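# Return the grip85 gripper to the empty stand slot

## Task

Carry the adaptive gripper 'grip85' to the one free slot of the tool stand and get it completely seated there; a tool that is not fully seated means failure. Then unlock it, draw the tool changer far away from the tool and leave the arm clear of it. While a tool is locked on, it is treated as part of the arm.

## Robot and tools

ROBOT. A single 7-joint arm ends in a tool changer, a flat coupling face rather than a hand. Two tools can couple to it: grip50 (parallel jaws, 50 mm stroke) and grip85 (adaptive, 85 mm stroke). Joint ranges in rad, base outward: waist -2.792..2.792, shoulder -2.269..2.269, upper arm roll -2.967..2.967, elbow -1.867..2.688, forearm roll -2.967..2.967, wrist pitch -1.396..4.538, wrist roll -2.967..2.967. Load limits in N m: 113, 113, 58.8, 58.8, 35.8, 35.8, 35.8; a carried tool's weight counts.

FRAMES. Scene frame: origin on the table surface under the arm base, +z up, +y to the left when facing +x. The base may be slightly tilted. end_effector_position is always the centre of the changer's flat face, tool or not. Face axes: z points outward from the arm; grippers close along face x. The grip85 grip point sits at (0, 0, 173) mm in face axes when closed, 13 mm closer to the face when fully open; grip50's is at (0, -25, 180). The changer is 63 mm wide; a contact block sticks out 46 mm on the face -y side, a lock motor 58 mm on the +y side.

ROW FORMAT. Every command row is one list of 14 numbers (one arm, so one list): x, y, z in metres, then qw, qx, qy, qz (w first). These seven are an absolute pose for the face centre in the scene frame, not an offset. Then seven values in [-1, 1]: lock, grip50_position, grip50_force_limit, grip50_speed, grip85_position, grip85_force_limit, grip85_speed. lock > 0 couples, < 0 uncouples, 0 keeps the previous command; each takes about 1 s. Gripper numbers only act while tool_id names that gripper and it is ready. Position: +1 fully open, -1 closes until blocked (grip85 pads meet near -0.8). Force limit: -1 about 20 N up to +1 about 235 N (grip85) or 185 N (grip50). Speed: -1 about 20 mm/s to +1 about 150 mm/s. Always resend the intended quaternion.

execute_actions(actions): a list of up to 15 actions; each action is a list of up to 15 rows, one row per 1/30 s step; a shorter action repeats its final row to fill 15 steps (0.5 s). An empty list just returns the state and images. Every step, the commanded pose is clipped to at most 70 mm and 16 degrees from the measured pose, so far targets take several actions. A target farther than 0.6 m from the face's current position along any face axis is refused; if the first action fails this or any action is malformed, nothing runs.

move(target, speed, blocking): target is one 14-number row (absolute pose plus tool values). The face follows a straight path, 0.5 to 10 s long, turning the short way. speed is the top path speed in m/s, 0.002 to 0.5 (default 0.25); rotation up to twice that in rad/s. It does not avoid obstacles and may overshoot speed near a straight arm. blocking=false returns after 0.5 s; then use wait or stop before new commands. The result adds a move: line: done, off_target, moving, held or fault, a limits note (paced = pose clipped; held = some steps blocked, after which motion may surge) and the distance to target.

wait(seconds): 0 to 10, lets time run holding the last command; returns early if a running move ends. stop(): brakes a running move; needs room. zoom_image(camera, region): camera is cam_head_left, cam_head_right or cam_wrist (all 504x504); region [x0, y0, x1, y1] in pixels, top-left origin, at most 504 square. finished_scene(scene): ends the current scene, given its number; irreversible.

RESULTS. State gives face position, quaternion and velocities in the scene frame (position less exact at long reach), joint positions and torques (noisy, offset, nonzero in free air), tool_id (grip50, grip85, none), locked, unlocked, plate_near, in_stand, unlock_refused, gripper readings (n/a until the tool is ready), object_status (0 moving, 1 blocked opening, 2 blocked closing, 3 reached target or pads met) and position_measured in counts. 'Hand target' is the pose the controller now steers to; 'pose unreachable' means the clearance check altered the command. MOTOR HOT appears from 65 °C; at 80 °C the brakes engage (OVER-TEMPERATURE FAULT).

STAND AND RETURN. Each slot is a fork the plate hangs in, with 10 mm stops; slots are 180 mm apart. Fork arms lie 40 to 70 mm each side of the slot middle along face x, their front ends 45 mm toward the open side, their tops 18 mm below a hung plate's face. The plate fits only with face -y pointing at the fork's open side. To return a tool, reverse the removal: approach at hang orientation, about 20 mm above hang height (between 10 and 30 mm), from at least 110 mm out on the open side, slide in along face +y, then lower until in_stand reads 1. Hold still, send lock -1, wait for unlocked 1. Unlock is refused anywhere else. Then back the face off the plate along face -z and retreat well away; in_stand returns to 0 once clear.

AVOID. Contact torque at a joint's limit, or 200 N external force, stops the arm for 10 s and skips the rest of the call. Move slowly near contact and don't aim far past it. Never drop, knock or push anything off the table, and avoid slams and long heavy holds.

Each tool is called after ">>>" as name(argument=value, ...), one argument or row to a line, values as JSON.

## Session

>>> execute_actions(
  actions=[],
)

Scene clock: 0.00 s.
end_effector_position=(+0.2411, +0.2843, +0.3025) locked=0 unlocked=1 plate_near=0 in_stand=0 unlock_refused=0 tool_id=none grip50_position_measured=n/a grip50_object_status=n/a grip85_position_measured=n/a grip85_object_status=n/a end_effector_quat_wxyz=(+0.274, +0.590, +0.341, -0.678) end_effector_velocity=(-0.000, +0.000, -0.000) end_effector_angular_velocity=(+0.000, +0.000, +0.000)
Joint positions: [ 1.041 -0.801 -0.007  1.665  0.207 -0.744 -0.012]
Joint velocities: [-0.  0.  0.  0.  0.  0.  0.]
Joint torques (N m, as the joint torque sensors report them, + toward a larger angle): no reading
Motor temperatures (°C, as the motors report them): [28 30 27 28 32 29 32]
Hand target: +0.241, +0.284, +0.303; +0.274, +0.590, +0.341, -0.678

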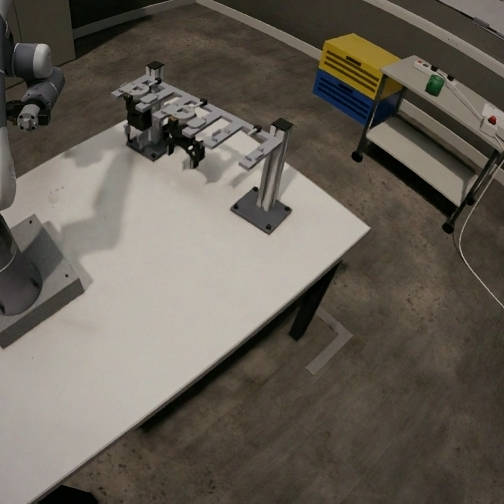

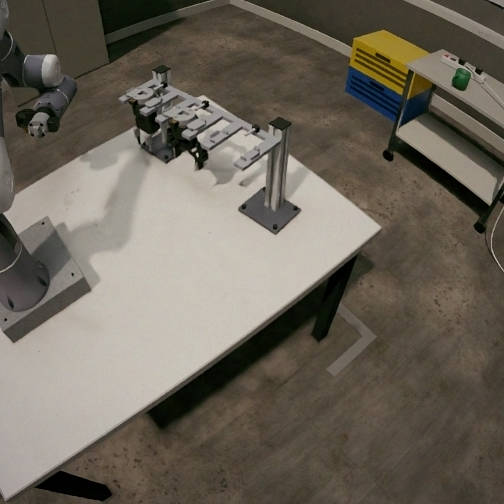

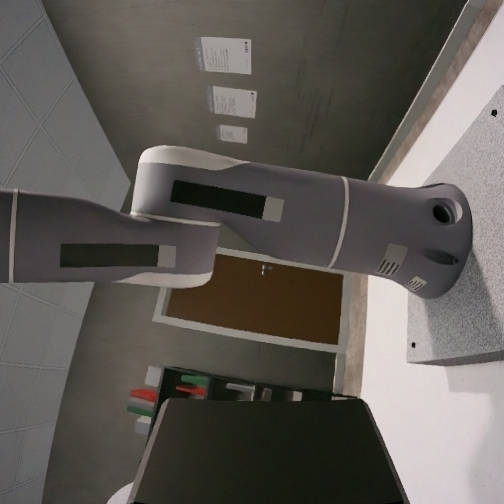

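>>> move(
  target=[0.5,0.1,0.5,0,0.7071,0.7071,0,0,1,0,0,1,0,0],
)

Scene clock: 5.73 s.
end_effector_position=(+0.4995, +0.1008, +0.4984) locked=0 unlocked=1 plate_near=0 in_stand=0 unlock_refused=0 tool_id=none grip50_position_measured=n/a grip50_object_status=n/a grip85_position_measured=n/a grip85_object_status=n/a end_effector_quat_wxyz=(-0.000, +0.707, +0.707, -0.000) end_effector_velocity=(+0.000, +0.000, +0.000) end_effector_angular_velocity=(+0.001, -0.000, +0.000)
Joint positions: [ 0.527 -0.034 -0.124  2.037 -0.002  0.495 -1.144]
Joint velocities: [ 0.    -0.    -0.    -0.     0.     0.    -0.001]
Joint torques (N m, as the joint torque sensors report them, + toward a larger angle): [ -0.88  31.47   0.65 -30.62  -2.97   4.49  -0.5 ]
Motor temperatures (°C, as the motors report them): [28 30 27 28 32 29 32]
Hand target: +0.499, +0.101, +0.498; -0.000, +0.707, +0.708, -0.000
Off the commanded pose: 0.002 m, 0 deg.
move: done

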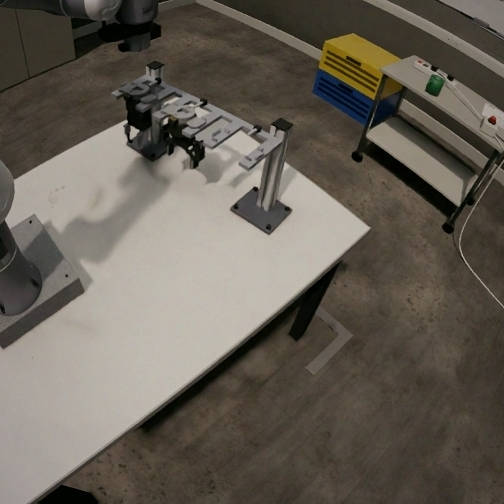

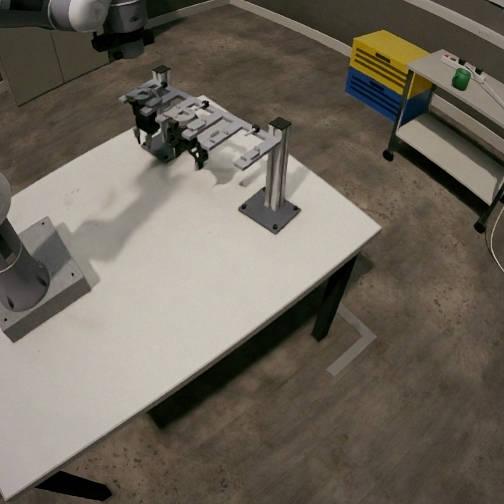

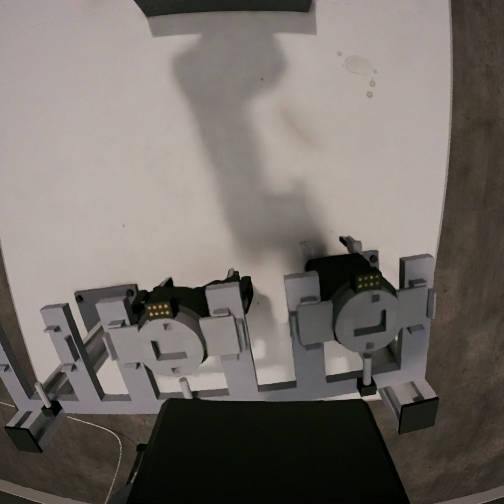

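>>> move(
  target=[0.53,0.025,0.38,0,0.6626,0.749,0,0,1,0,0,1,0,0],
)

Scene clock: 8.83 s.
end_effector_position=(+0.5299, +0.0252, +0.3801) locked=0 unlocked=1 plate_near=0 in_stand=0 unlock_refused=0 tool_id=none grip50_position_measured=n/a grip50_object_status=n/a grip85_position_measured=n/a grip85_object_status=n/a end_effector_quat_wxyz=(-0.000, +0.663, +0.749, -0.000) end_effector_velocity=(+0.000, +0.000, +0.000) end_effector_angular_velocity=(+0.000, -0.001, +0.001)
Joint positions: [ 0.424 -0.267 -0.19   2.115  0.063  0.803 -1.474]
Joint velocities: [ 0.     0.001  0.001  0.    -0.     0.    -0.   ]
Joint torques (N m, as the joint torque sensors report them, + toward a larger angle): [ -1.34  37.66  -0.04 -25.51  -2.15   4.93  -0.57]
Motor temperatures (°C, as the motors report them): [28 30 27 29 32 29 32]
Hand target: +0.530, +0.025, +0.380; -0.000, +0.663, +0.749, +0.000
Off the commanded pose: 0.000 m, 0 deg.
move: done

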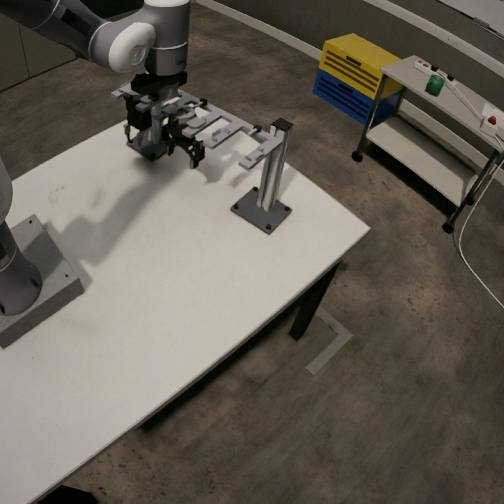

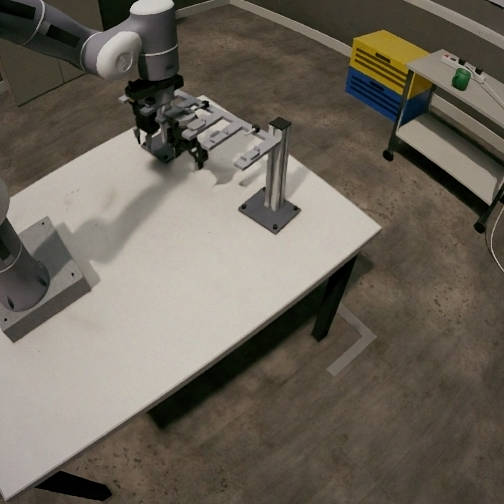

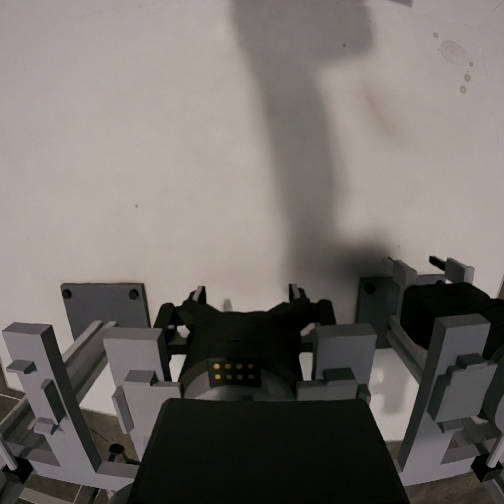

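>>> move(
  target=[0.53,0.015,0.31,0,0.6626,0.749,0,0,1,0,0,1,0,0],
  speed=0.05,
)

>>> zoom_image(
  camera="cam_head_left",
  region=[100,40,300,200],
)

Scene clock: 13.37 s.
end_effector_position=(+0.5299, +0.0150, +0.3101) locked=0 unlocked=1 plate_near=0 in_stand=0 unlock_refused=0 tool_id=none grip50_position_measured=n/a grip50_object_status=n/a grip85_position_measured=n/a grip85_object_status=n/a end_effector_quat_wxyz=(-0.000, +0.663, +0.749, -0.000) end_effector_velocity=(-0.000, -0.000, +0.000) end_effector_angular_velocity=(+0.000, -0.000, -0.000)
Joint positions: [ 0.397 -0.423 -0.175  2.14   0.117  0.98  -1.53 ]
Joint velocities: [-0.001  0.     0.001  0.     0.     0.    -0.   ]
Joint torques (N m, as the joint torque sensors report them, + toward a larger angle): [ -2.18  40.73  -1.2  -21.43  -1.61   5.04  -0.68]
Motor temperatures (°C, as the motors report them): [28 31 27 29 32 29 32]
Hand target: +0.530, +0.015, +0.310; -0.000, +0.663, +0.749, +0.000
Off the commanded pose: 0.000 m, 0 deg.
move: done

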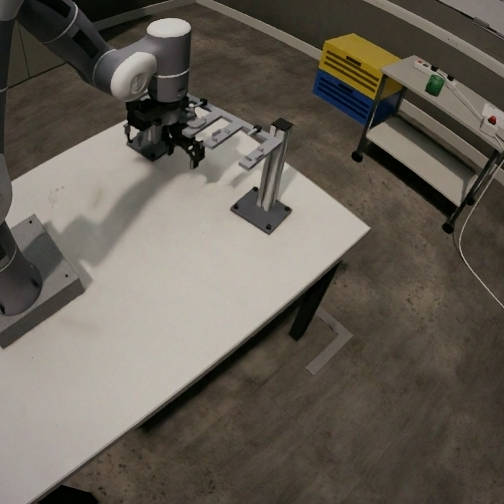

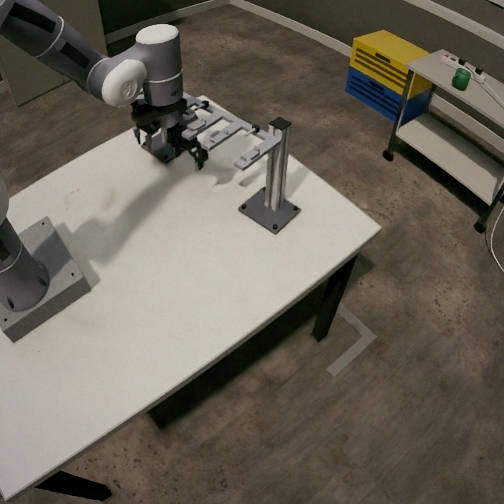

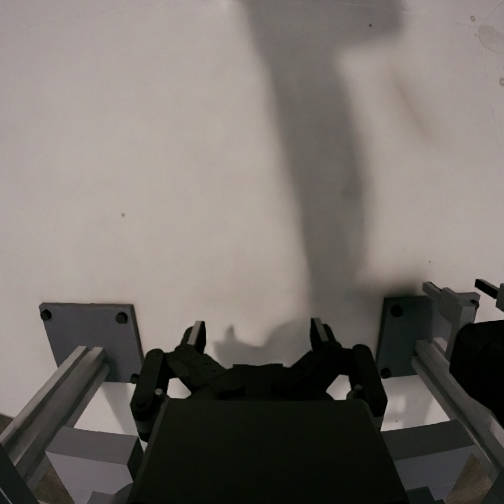

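Region (100, 40, 300, 200) of cam_head_left's 504x504 image, scaled by 2.520, with more detail than that image has; it fills the top 403 rows of this view, and the rest is white.

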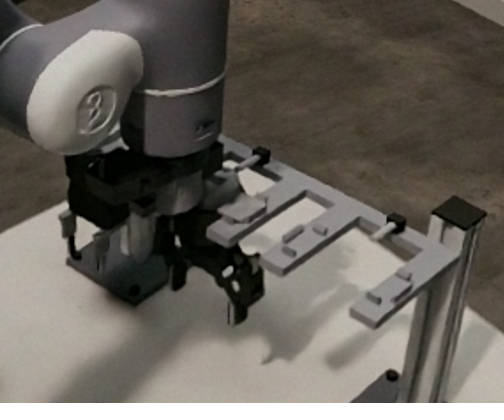

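>>> move(
  target=[0.53,0.015,0.27,0,0.6626,0.749,0,0,1,0,0,1,0,0],
  speed=0.01,
)

>>> zoom_image(
  camera="cam_head_left",
  region=[120,70,240,170],
)

Scene clock: 26.23 s.
end_effector_position=(+0.5313, +0.0151, +0.3072) locked=0 unlocked=1 plate_near=0 in_stand=0 unlock_refused=0 tool_id=none grip50_position_measured=n/a grip50_object_status=n/a grip85_position_measured=n/a grip85_object_status=n/a end_effector_quat_wxyz=(+0.003, +0.663, +0.748, +0.006) end_effector_velocity=(+0.000, +0.000, +0.000) end_effector_angular_velocity=(+0.000, -0.000, +0.001)
Joint positions: [ 0.393 -0.432 -0.171  2.141  0.124  1.002 -1.534]
Joint velocities: [ 0.  0.  0.  0. -0. -0. -0.]
Joint torques (N m, as the joint torque sensors report them, + toward a larger angle): [ -1.    27.96  -1.19 -22.7   -2.45   3.98   0.  ]
Motor temperatures (°C, as the motors report them): [28 31 27 30 32 29 32]
Hand target: +0.531, +0.015, +0.306; +0.002, +0.663, +0.749, +0.005
Off the commanded pose: 0.037 m, 1 deg.
FORCE FAULT: contact force on the arm reached its limit, and the arm stopped for 10 seconds. The contact can be on any part of the arm, not only on its tool. That time counts as 20 of the actions that you can send in this scene. The arm's remaining commands of this call were not run. The arm holds still and accepts commands again. Move the arm away from the contact; if what it grips holds it there, let go first. Pushing or pulling that hard again can fault the arm again.
move: fault

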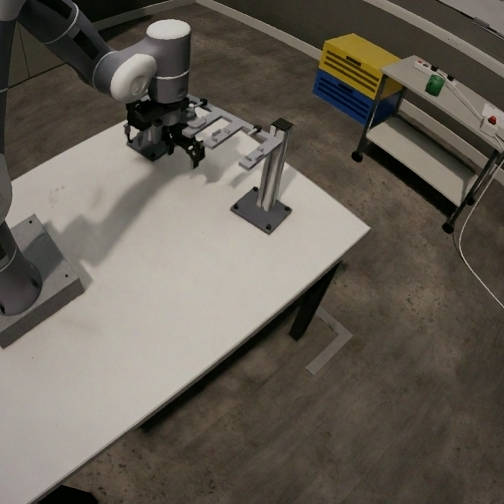

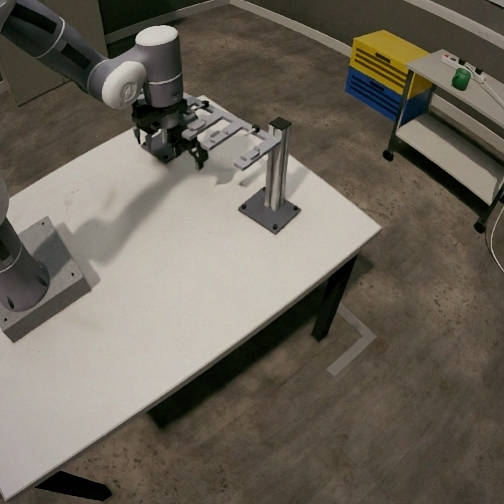

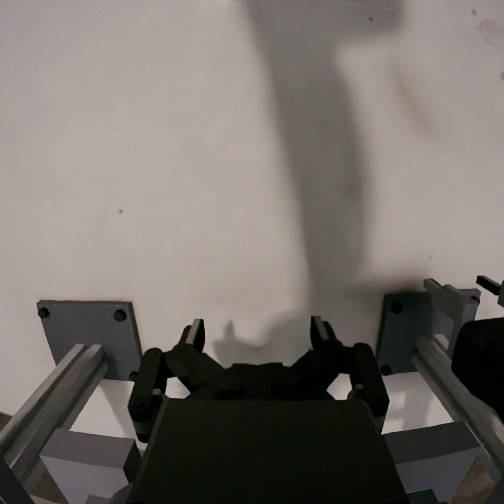

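Region (120, 70, 240, 170) of cam_head_left's 504x504 image, scaled by 4.200, with more detail than that image has.

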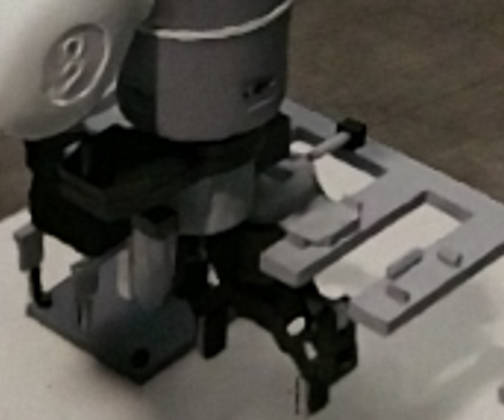

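>>> execute_actions(
  actions=[
    [[0.53,0.015,0.32,0,0.6626,0.749,0,0,1,0,0,1,0,0]],
    [[0.56,0.0185,0.32,0,0.6626,0.749,0,0,1,0,0,1,0,0]],
    [[0.56,0.0185,0.32,0,0.6626,0.749,0,0,1,0,0,1,0,0]],
  ],
)

>>> zoom_image(
  camera="cam_head_left",
  region=[120,70,240,170],
)

>>> zoom_image(
  camera="cam_head_right",
  region=[120,70,240,170],
)

Scene clock: 31.07 s.
end_effector_position=(+0.5601, +0.0185, +0.3201) locked=0 unlocked=1 plate_near=0 in_stand=0 unlock_refused=0 tool_id=none grip50_position_measured=n/a grip50_object_status=n/a grip85_position_measured=n/a grip85_object_status=n/a end_effector_quat_wxyz=(+0.000, +0.663, +0.749, +0.000) end_effector_velocity=(+0.000, +0.000, -0.000) end_effector_angular_velocity=(+0.000, -0.000, +0.000)
Joint positions: [ 0.385 -0.454 -0.177  2.044  0.116  0.915 -1.535]
Joint velocities: [-0. -0.  0.  0. -0.  0. -0.]
Joint torques (N m, as the joint torque sensors report them, + toward a larger angle): [ -1.55  43.18  -1.45 -21.96  -2.14   3.55  -0.54]
Motor temperatures (°C, as the motors report them): [28 31 27 30 32 29 32]
Hand target: +0.560, +0.019, +0.320; +0.000, +0.663, +0.749, +0.000
Off the commanded pose: 0.000 m, 0 deg.

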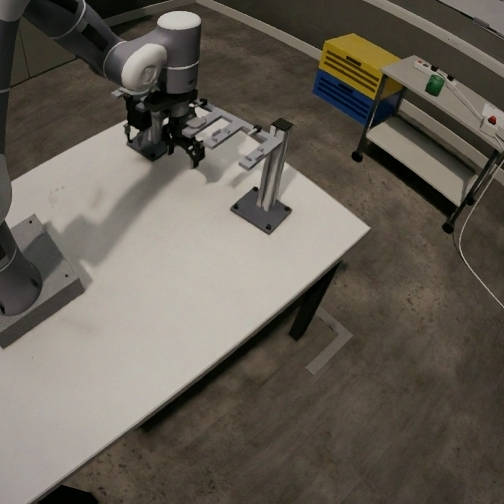

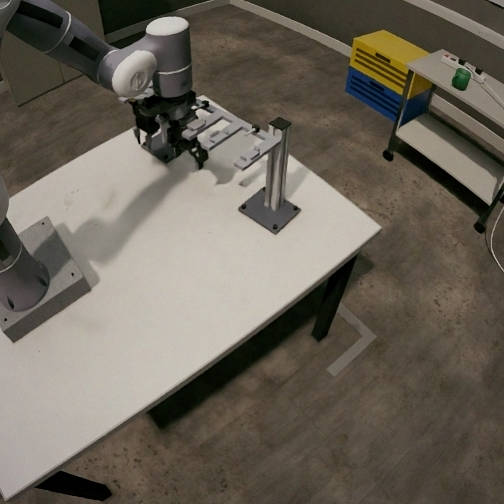

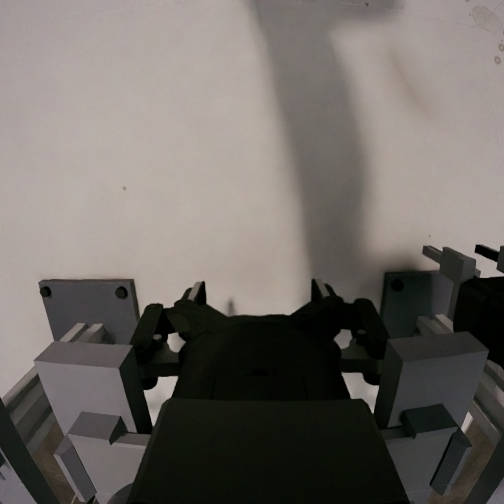

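Region (120, 70, 240, 170) of cam_head_left's 504x504 image, scaled by 4.200, with more detail than that image has.

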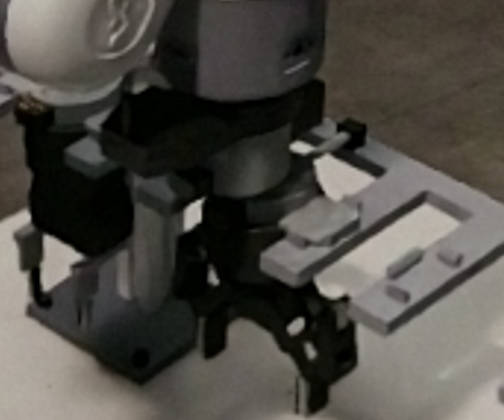

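Region (120, 70, 240, 170) of cam_head_right's 504x504 image, scaled by 4.200, with more detail than that image has.

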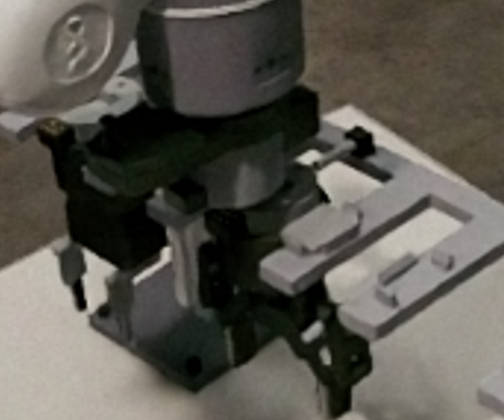

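>>> move(
  target=[0.476,-0.118,0.32,0,0.6626,0.749,0,0,1,0,0,1,0,0],
  speed=0.1,
)

>>> move(
  target=[0.476,-0.118,0.28,0,0.6626,0.749,0,0,1,0,0,1,0,0],
  speed=0.05,
)

>>> move(
  target=[0.488,-0.1165,0.28,0,0.6626,0.749,0,0,1,0,0,1,0,0],
  speed=0.01,
)

>>> move(
  target=[0.492,-0.116,0.28,0,0.6626,0.749,0,0,1,0,0,1,0,0],
  speed=0.01,
)

>>> move(
  target=[0.496,-0.1155,0.28,0,0.6626,0.749,0,0,1,0,0,1,0,0],
  speed=0.01,
)

Scene clock: 38.23 s.
end_effector_position=(+0.4761, -0.1178, +0.3199) locked=0 unlocked=1 plate_near=0 in_stand=0 unlock_refused=0 tool_id=none grip50_position_measured=n/a grip50_object_status=n/a grip85_position_measured=n/a grip85_object_status=n/a end_effector_quat_wxyz=(-0.001, +0.663, +0.749, +0.000) end_effector_velocity=(+0.000, +0.000, +0.000) end_effector_angular_velocity=(+0.000, -0.000, +0.000)
Joint positions: [ 0.204 -0.324 -0.232  2.266  0.126  1.005 -1.792]
Joint velocities: [-0.  0.  0. -0.  0.  0. -0.]
Joint torques (N m, as the joint torque sensors report them, + toward a larger angle): [ -1.79  35.8   -1.05 -20.2   -1.78   4.94  -0.61]
Motor temperatures (°C, as the motors report them): [28 31 27 31 32 29 32]
Hand target: +0.476, -0.118, +0.320; -0.000, +0.663, +0.749, +0.000
Off the commanded pose: 0.000 m, 0 deg.
move: done

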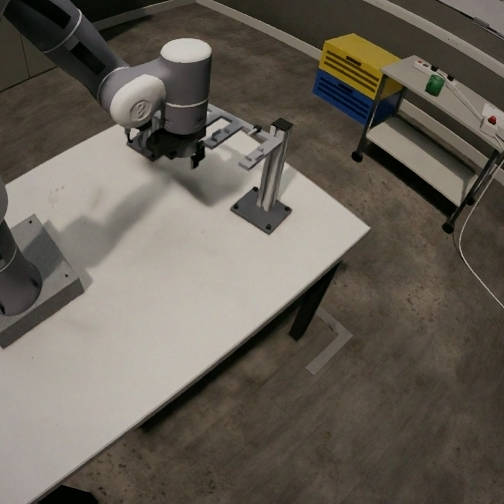

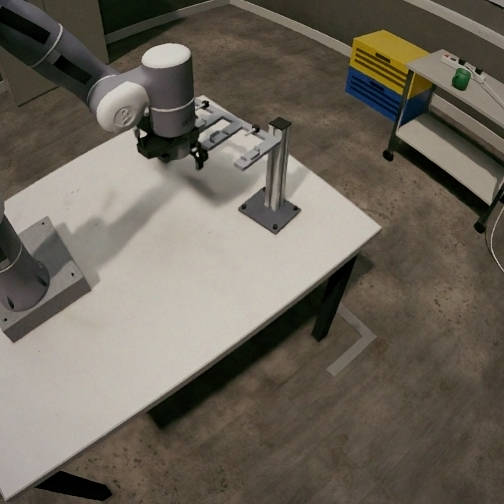

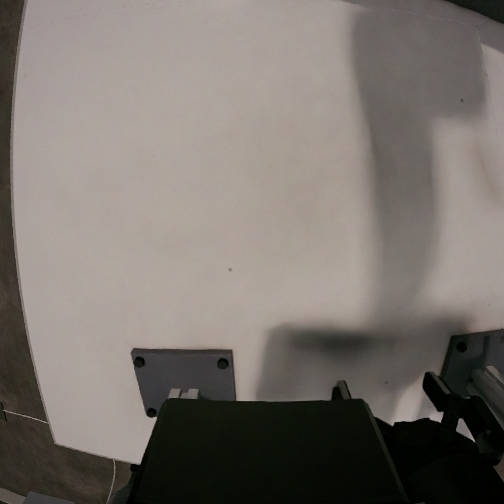

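Scene clock: 39.30 s.
end_effector_position=(+0.4759, -0.1180, +0.2800) locked=0 unlocked=1 plate_near=0 in_stand=0 unlock_refused=0 tool_id=none grip50_position_measured=n/a grip50_object_status=n/a grip85_position_measured=n/a grip85_object_status=n/a end_effector_quat_wxyz=(-0.000, +0.663, +0.749, -0.000) end_effector_velocity=(-0.000, +0.000, -0.000) end_effector_angular_velocity=(+0.000, -0.000, +0.000)
Joint positions: [ 0.185 -0.435 -0.203  2.259  0.176  1.107 -1.826]
Joint velocities: [-0.001  0.     0.001 -0.    -0.     0.    -0.   ]
Joint torques (N m, as the joint torque sensors report them, + toward a larger angle): [ -1.26  37.85  -1.8  -17.95  -1.24   4.91  -0.54]
Motor temperatures (°C, as the motors report them): [28 31 27 31 32 29 32]
Hand target: +0.476, -0.118, +0.280; +0.000, +0.663, +0.749, +0.000
Off the commanded pose: 0.000 m, 0 deg.
move: done

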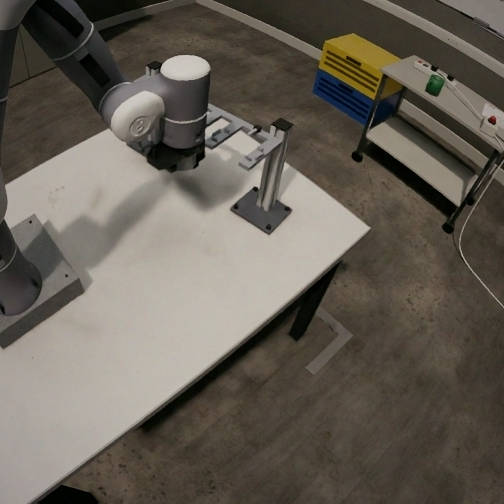

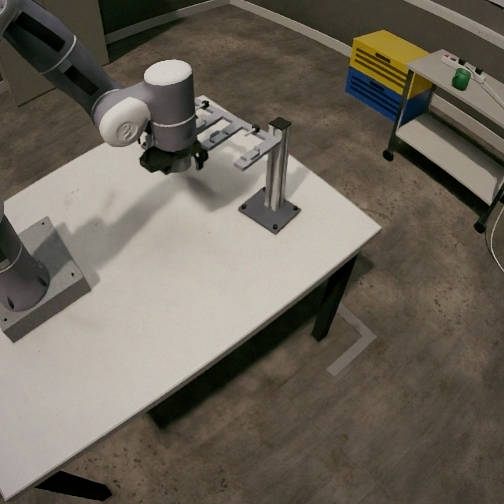

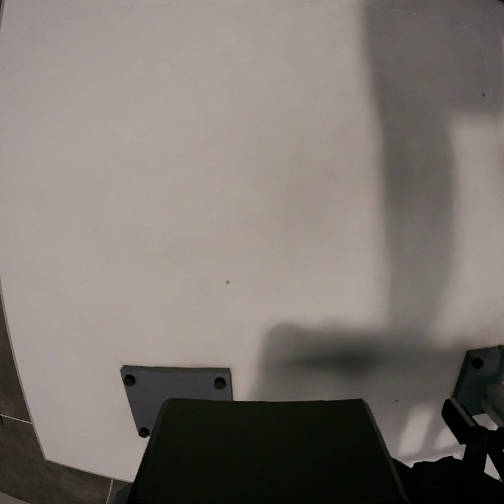

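Scene clock: 40.73 s.
end_effector_position=(+0.4881, -0.1165, +0.2801) locked=0 unlocked=1 plate_near=0 in_stand=0 unlock_refused=0 tool_id=none grip50_position_measured=n/a grip50_object_status=n/a grip85_position_measured=n/a grip85_object_status=n/a end_effector_quat_wxyz=(+0.000, +0.662, +0.749, +0.000) end_effector_velocity=(+0.000, -0.000, +0.000) end_effector_angular_velocity=(-0.000, -0.000, +0.000)
Joint positions: [ 0.185 -0.452 -0.202  2.225  0.176  1.091 -1.823]
Joint velocities: [ 0. -0. -0. -0.  0.  0. -0.]
Joint torques (N m, as the joint torque sensors report them, + toward a larger angle): [ -1.31  38.11  -1.86 -18.46  -1.17   3.3    0.53]
Motor temperatures (°C, as the motors report them): [28 31 27 31 32 29 32]
Hand target: +0.488, -0.116, +0.280; +0.000, +0.663, +0.749, -0.000
Off the commanded pose: 0.000 m, 0 deg.
move: done

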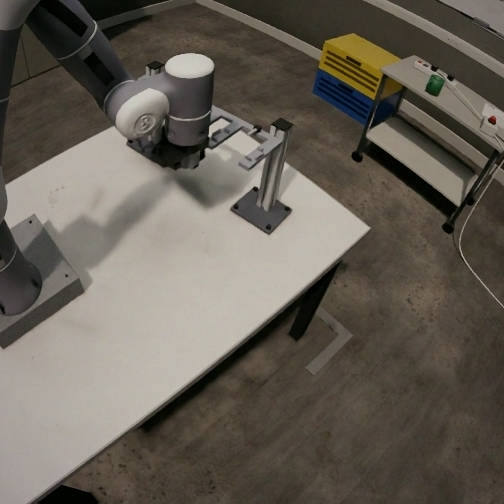

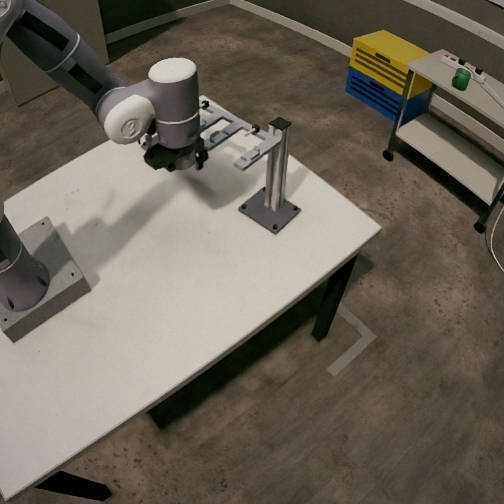

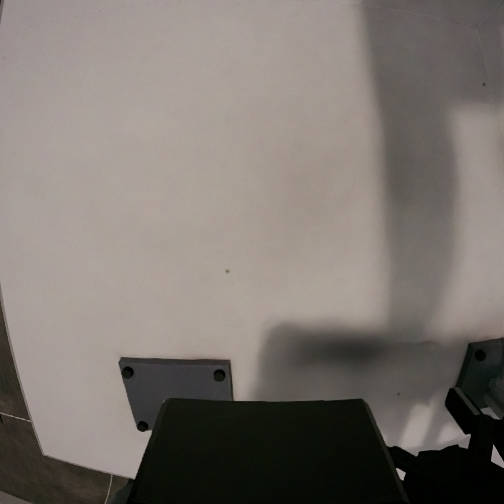

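Scene clock: 41.43 s.
end_effector_position=(+0.4921, -0.1160, +0.2801) locked=0 unlocked=1 plate_near=0 in_stand=0 unlock_refused=0 tool_id=none grip50_position_measured=n/a grip50_object_status=n/a grip85_position_measured=n/a grip85_object_status=n/a end_effector_quat_wxyz=(+0.000, +0.662, +0.749, +0.000) end_effector_velocity=(+0.000, -0.000, -0.000) end_effector_angular_velocity=(-0.000, -0.000, -0.000)
Joint positions: [ 0.185 -0.458 -0.202  2.213  0.176  1.085 -1.822]
Joint velocities: [-0. -0.  0. -0.  0.  0.  0.]
Joint torques (N m, as the joint torque sensors report them, + toward a larger angle): [ -1.64  38.29  -1.75 -18.63  -0.99   3.4    0.61]
Motor temperatures (°C, as the motors report them): [28 31 27 31 32 29 32]
Hand target: +0.492, -0.116, +0.280; +0.000, +0.663, +0.749, -0.000
Off the commanded pose: 0.000 m, 0 deg.
move: done

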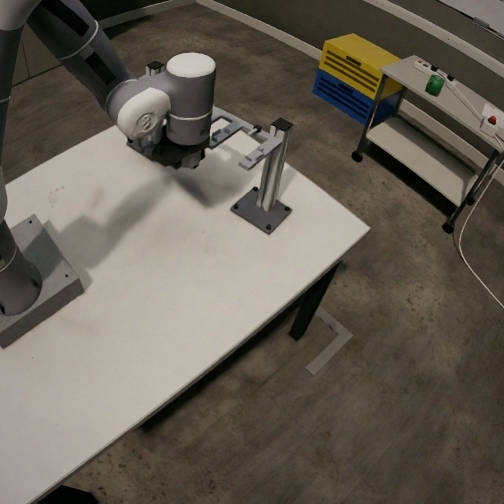

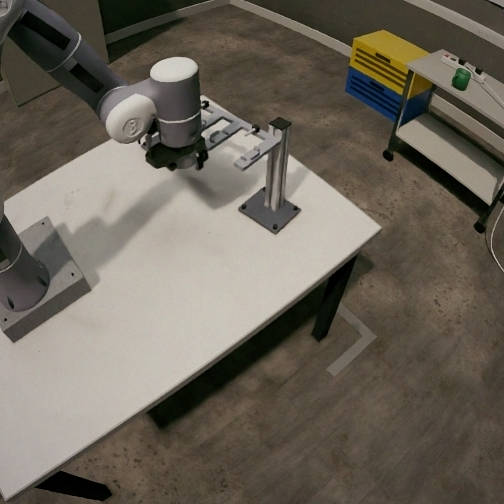

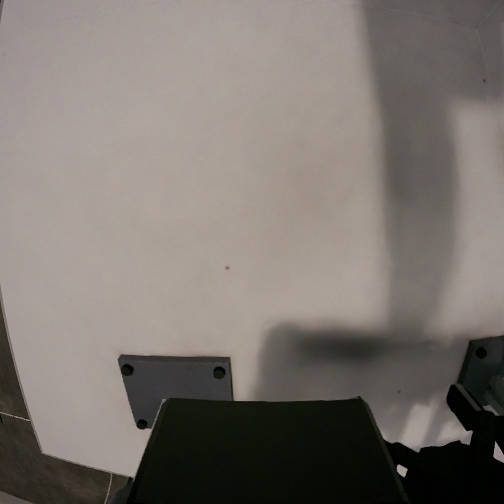

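Scene clock: 42.13 s.
end_effector_position=(+0.4961, -0.1155, +0.2801) locked=0 unlocked=1 plate_near=0 in_stand=0 unlock_refused=0 tool_id=none grip50_position_measured=n/a grip50_object_status=n/a grip85_position_measured=n/a grip85_object_status=n/a end_effector_quat_wxyz=(+0.000, +0.662, +0.749, +0.000) end_effector_velocity=(-0.000, -0.000, -0.000) end_effector_angular_velocity=(-0.000, +0.000, -0.000)
Joint positions: [ 0.185 -0.464 -0.202  2.202  0.176  1.079 -1.821]
Joint velocities: [ 0. -0. -0. -0. -0. -0. -0.]
Joint torques (N m, as the joint torque sensors report them, + toward a larger angle): [ -1.58  38.95  -1.75 -18.89  -1.19   3.41   0.5 ]
Motor temperatures (°C, as the motors report them): [28 31 27 31 32 29 32]
Hand target: +0.496, -0.115, +0.280; +0.000, +0.663, +0.749, -0.000
Off the commanded pose: 0.000 m, 0 deg.
move: done

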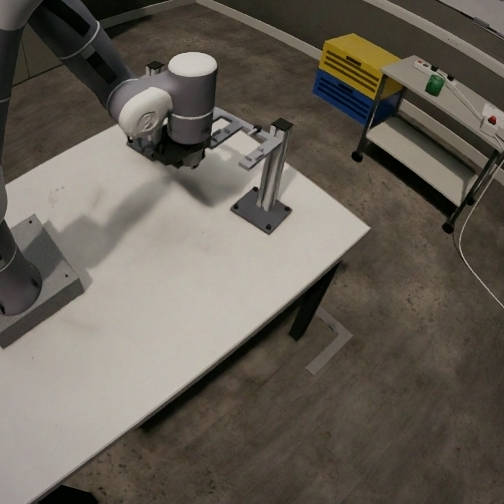

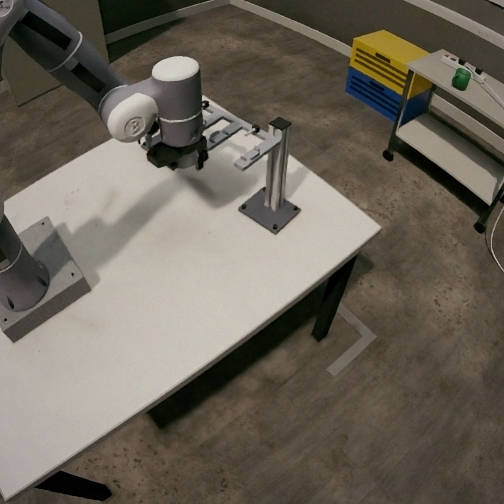

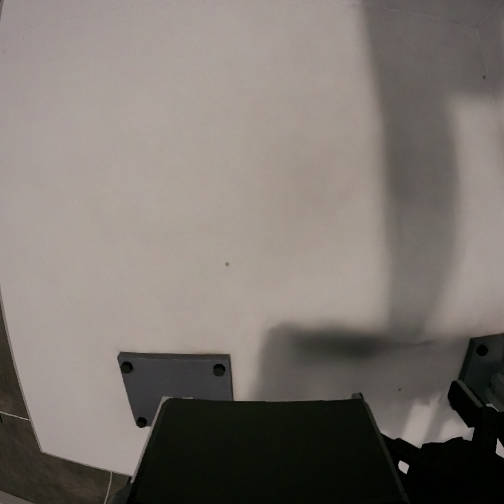

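>>> move(
  target=[0.500,-0.115,0.28,0,0.6626,0.749,0,0,1,0,0,1,0,0],
  speed=0.01,
)

>>> move(
  target=[0.504,-0.1145,0.28,0,0.6626,0.749,0,0,1,0,0,1,0,0],
  speed=0.01,
)

Scene clock: 44.50 s.
end_effector_position=(+0.5001, -0.1150, +0.2801) locked=0 unlocked=1 plate_near=0 in_stand=0 unlock_refused=0 tool_id=none grip50_position_measured=n/a grip50_object_status=n/a grip85_position_measured=n/a grip85_object_status=n/a end_effector_quat_wxyz=(+0.000, +0.662, +0.749, +0.000) end_effector_velocity=(+0.000, +0.000, -0.000) end_effector_angular_velocity=(+0.000, +0.000, +0.000)
Joint positions: [ 0.184 -0.47  -0.201  2.19   0.176  1.073 -1.82 ]
Joint velocities: [ 0. -0.  0. -0. -0. -0.  0.]
Joint torques (N m, as the joint torque sensors report them, + toward a larger angle): [ -2.02  38.65  -1.73 -18.97  -1.09   3.28   0.6 ]
Motor temperatures (°C, as the motors report them): [28 32 27 31 32 29 32]
Hand target: +0.500, -0.115, +0.280; +0.000, +0.663, +0.749, -0.000
Off the commanded pose: 0.000 m, 0 deg.
move: done

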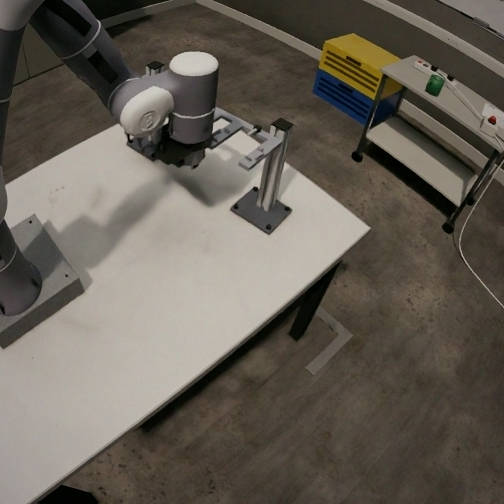

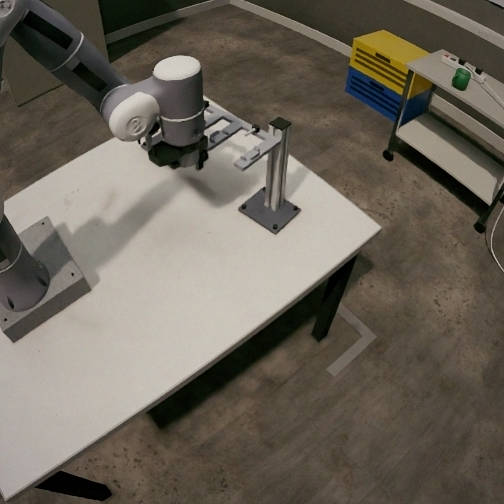

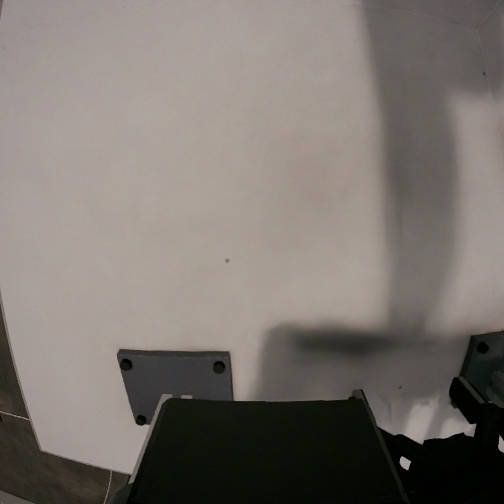

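Scene clock: 45.20 s.
end_effector_position=(+0.5041, -0.1145, +0.2801) locked=0 unlocked=1 plate_near=0 in_stand=0 unlock_refused=0 tool_id=none grip50_position_measured=n/a grip50_object_status=n/a grip85_position_measured=n/a grip85_object_status=n/a end_effector_quat_wxyz=(+0.000, +0.662, +0.749, +0.000) end_effector_velocity=(+0.000, +0.000, +0.000) end_effector_angular_velocity=(+0.000, -0.001, +0.000)
Joint positions: [ 0.184 -0.475 -0.201  2.179  0.176  1.067 -1.819]
Joint velocities: [ 0.  0.  0. -0. -0.  0. -0.]
Joint torques (N m, as the joint torque sensors report them, + toward a larger angle): [ -1.23  39.23  -2.04 -19.12  -1.3    3.3    0.51]
Motor temperatures (°C, as the motors report them): [28 32 27 31 32 29 32]
Hand target: +0.504, -0.114, +0.280; +0.000, +0.663, +0.749, -0.000
Off the commanded pose: 0.000 m, 0 deg.
move: done

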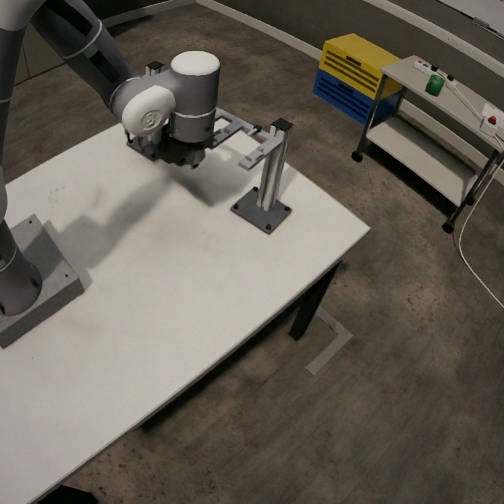

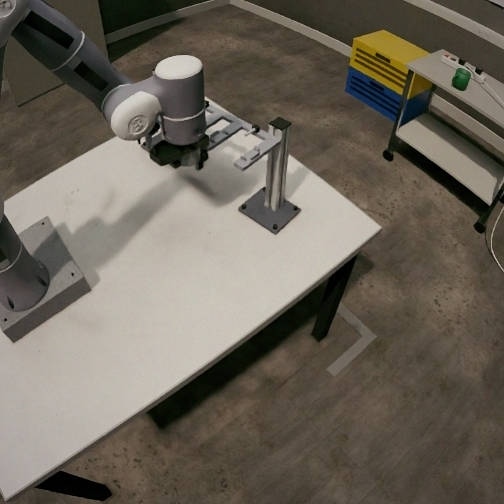

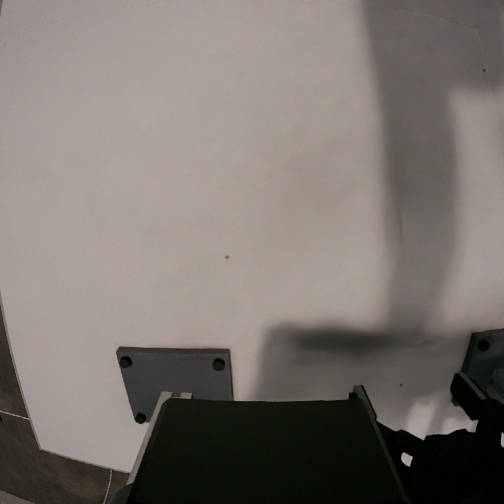

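>>> move(
  target=[0.508,-0.114,0.28,0,0.6626,0.749,0,0,1,0,0,1,0,0],
  speed=0.01,
)

>>> move(
  target=[0.512,-0.1135,0.28,0,0.6626,0.749,0,0,1,0,0,1,0,0],
  speed=0.01,
)

Scene clock: 47.63 s.
end_effector_position=(+0.5081, -0.1140, +0.2801) locked=0 unlocked=1 plate_near=0 in_stand=0 unlock_refused=0 tool_id=none grip50_position_measured=n/a grip50_object_status=n/a grip85_position_measured=n/a grip85_object_status=n/a end_effector_quat_wxyz=(+0.000, +0.662, +0.749, +0.000) end_effector_velocity=(+0.000, -0.000, +0.000) end_effector_angular_velocity=(-0.000, -0.000, -0.000)
Joint positions: [ 0.184 -0.481 -0.201  2.167  0.176  1.062 -1.818]
Joint velocities: [ 0.  0. -0. -0.  0.  0.  0.]
Joint torques (N m, as the joint torque sensors report them, + toward a larger angle): [ -1.71  39.59  -1.74 -19.15  -1.25   3.34   0.45]
Motor temperatures (°C, as the motors report them): [28 32 27 31 32 29 32]
Hand target: +0.508, -0.114, +0.280; +0.000, +0.663, +0.749, -0.000
Off the commanded pose: 0.000 m, 0 deg.
move: done

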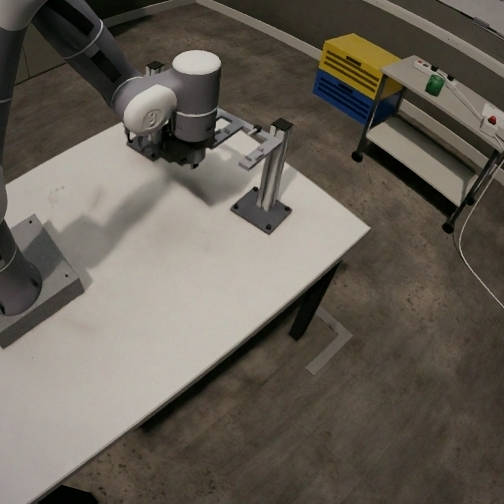

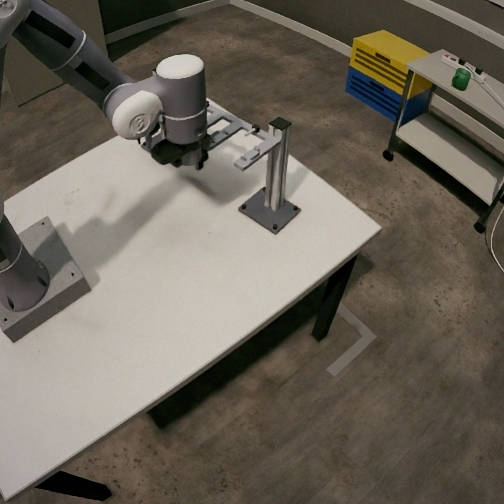

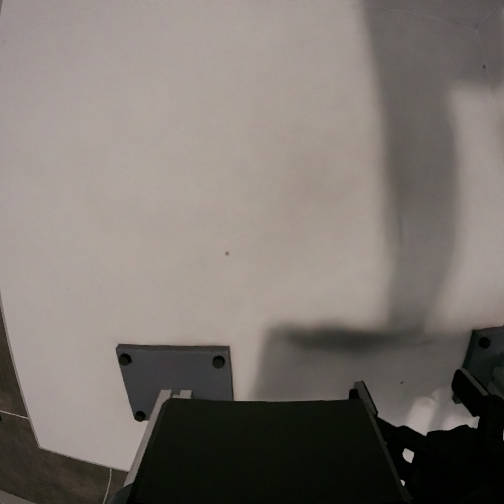

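Scene clock: 48.33 s.
end_effector_position=(+0.5121, -0.1135, +0.2801) locked=0 unlocked=1 plate_near=0 in_stand=0 unlock_refused=0 tool_id=none grip50_position_measured=n/a grip50_object_status=n/a grip85_position_measured=n/a grip85_object_status=n/a end_effector_quat_wxyz=(+0.000, +0.662, +0.749, +0.000) end_effector_velocity=(-0.000, +0.000, -0.000) end_effector_angular_velocity=(+0.000, +0.000, +0.000)
Joint positions: [ 0.184 -0.487 -0.2    2.155  0.176  1.056 -1.816]
Joint velocities: [ 0.  0.  0. -0.  0. -0.  0.]
Joint torques (N m, as the joint torque sensors report them, + toward a larger angle): [ -1.18  39.99  -2.08 -19.27  -1.3    3.42   0.51]
Motor temperatures (°C, as the motors report them): [28 32 27 31 32 29 32]
Hand target: +0.512, -0.113, +0.280; +0.000, +0.663, +0.749, -0.000
Off the commanded pose: 0.000 m, 0 deg.
move: done

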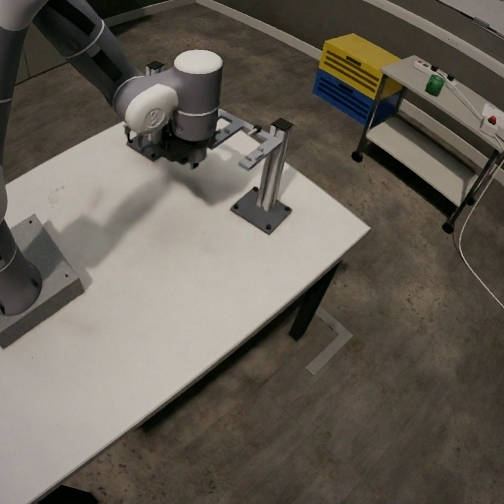

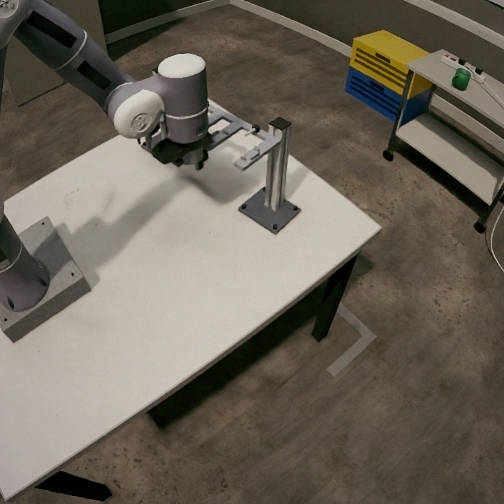

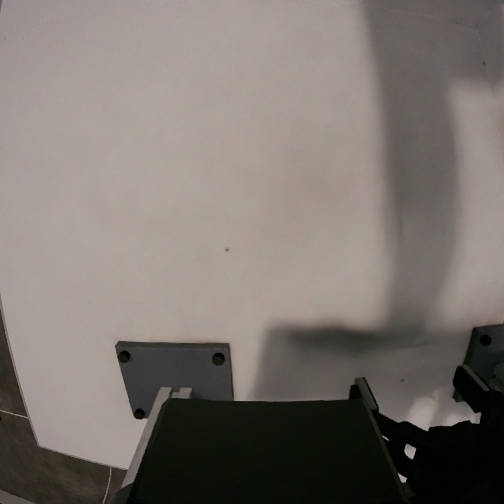

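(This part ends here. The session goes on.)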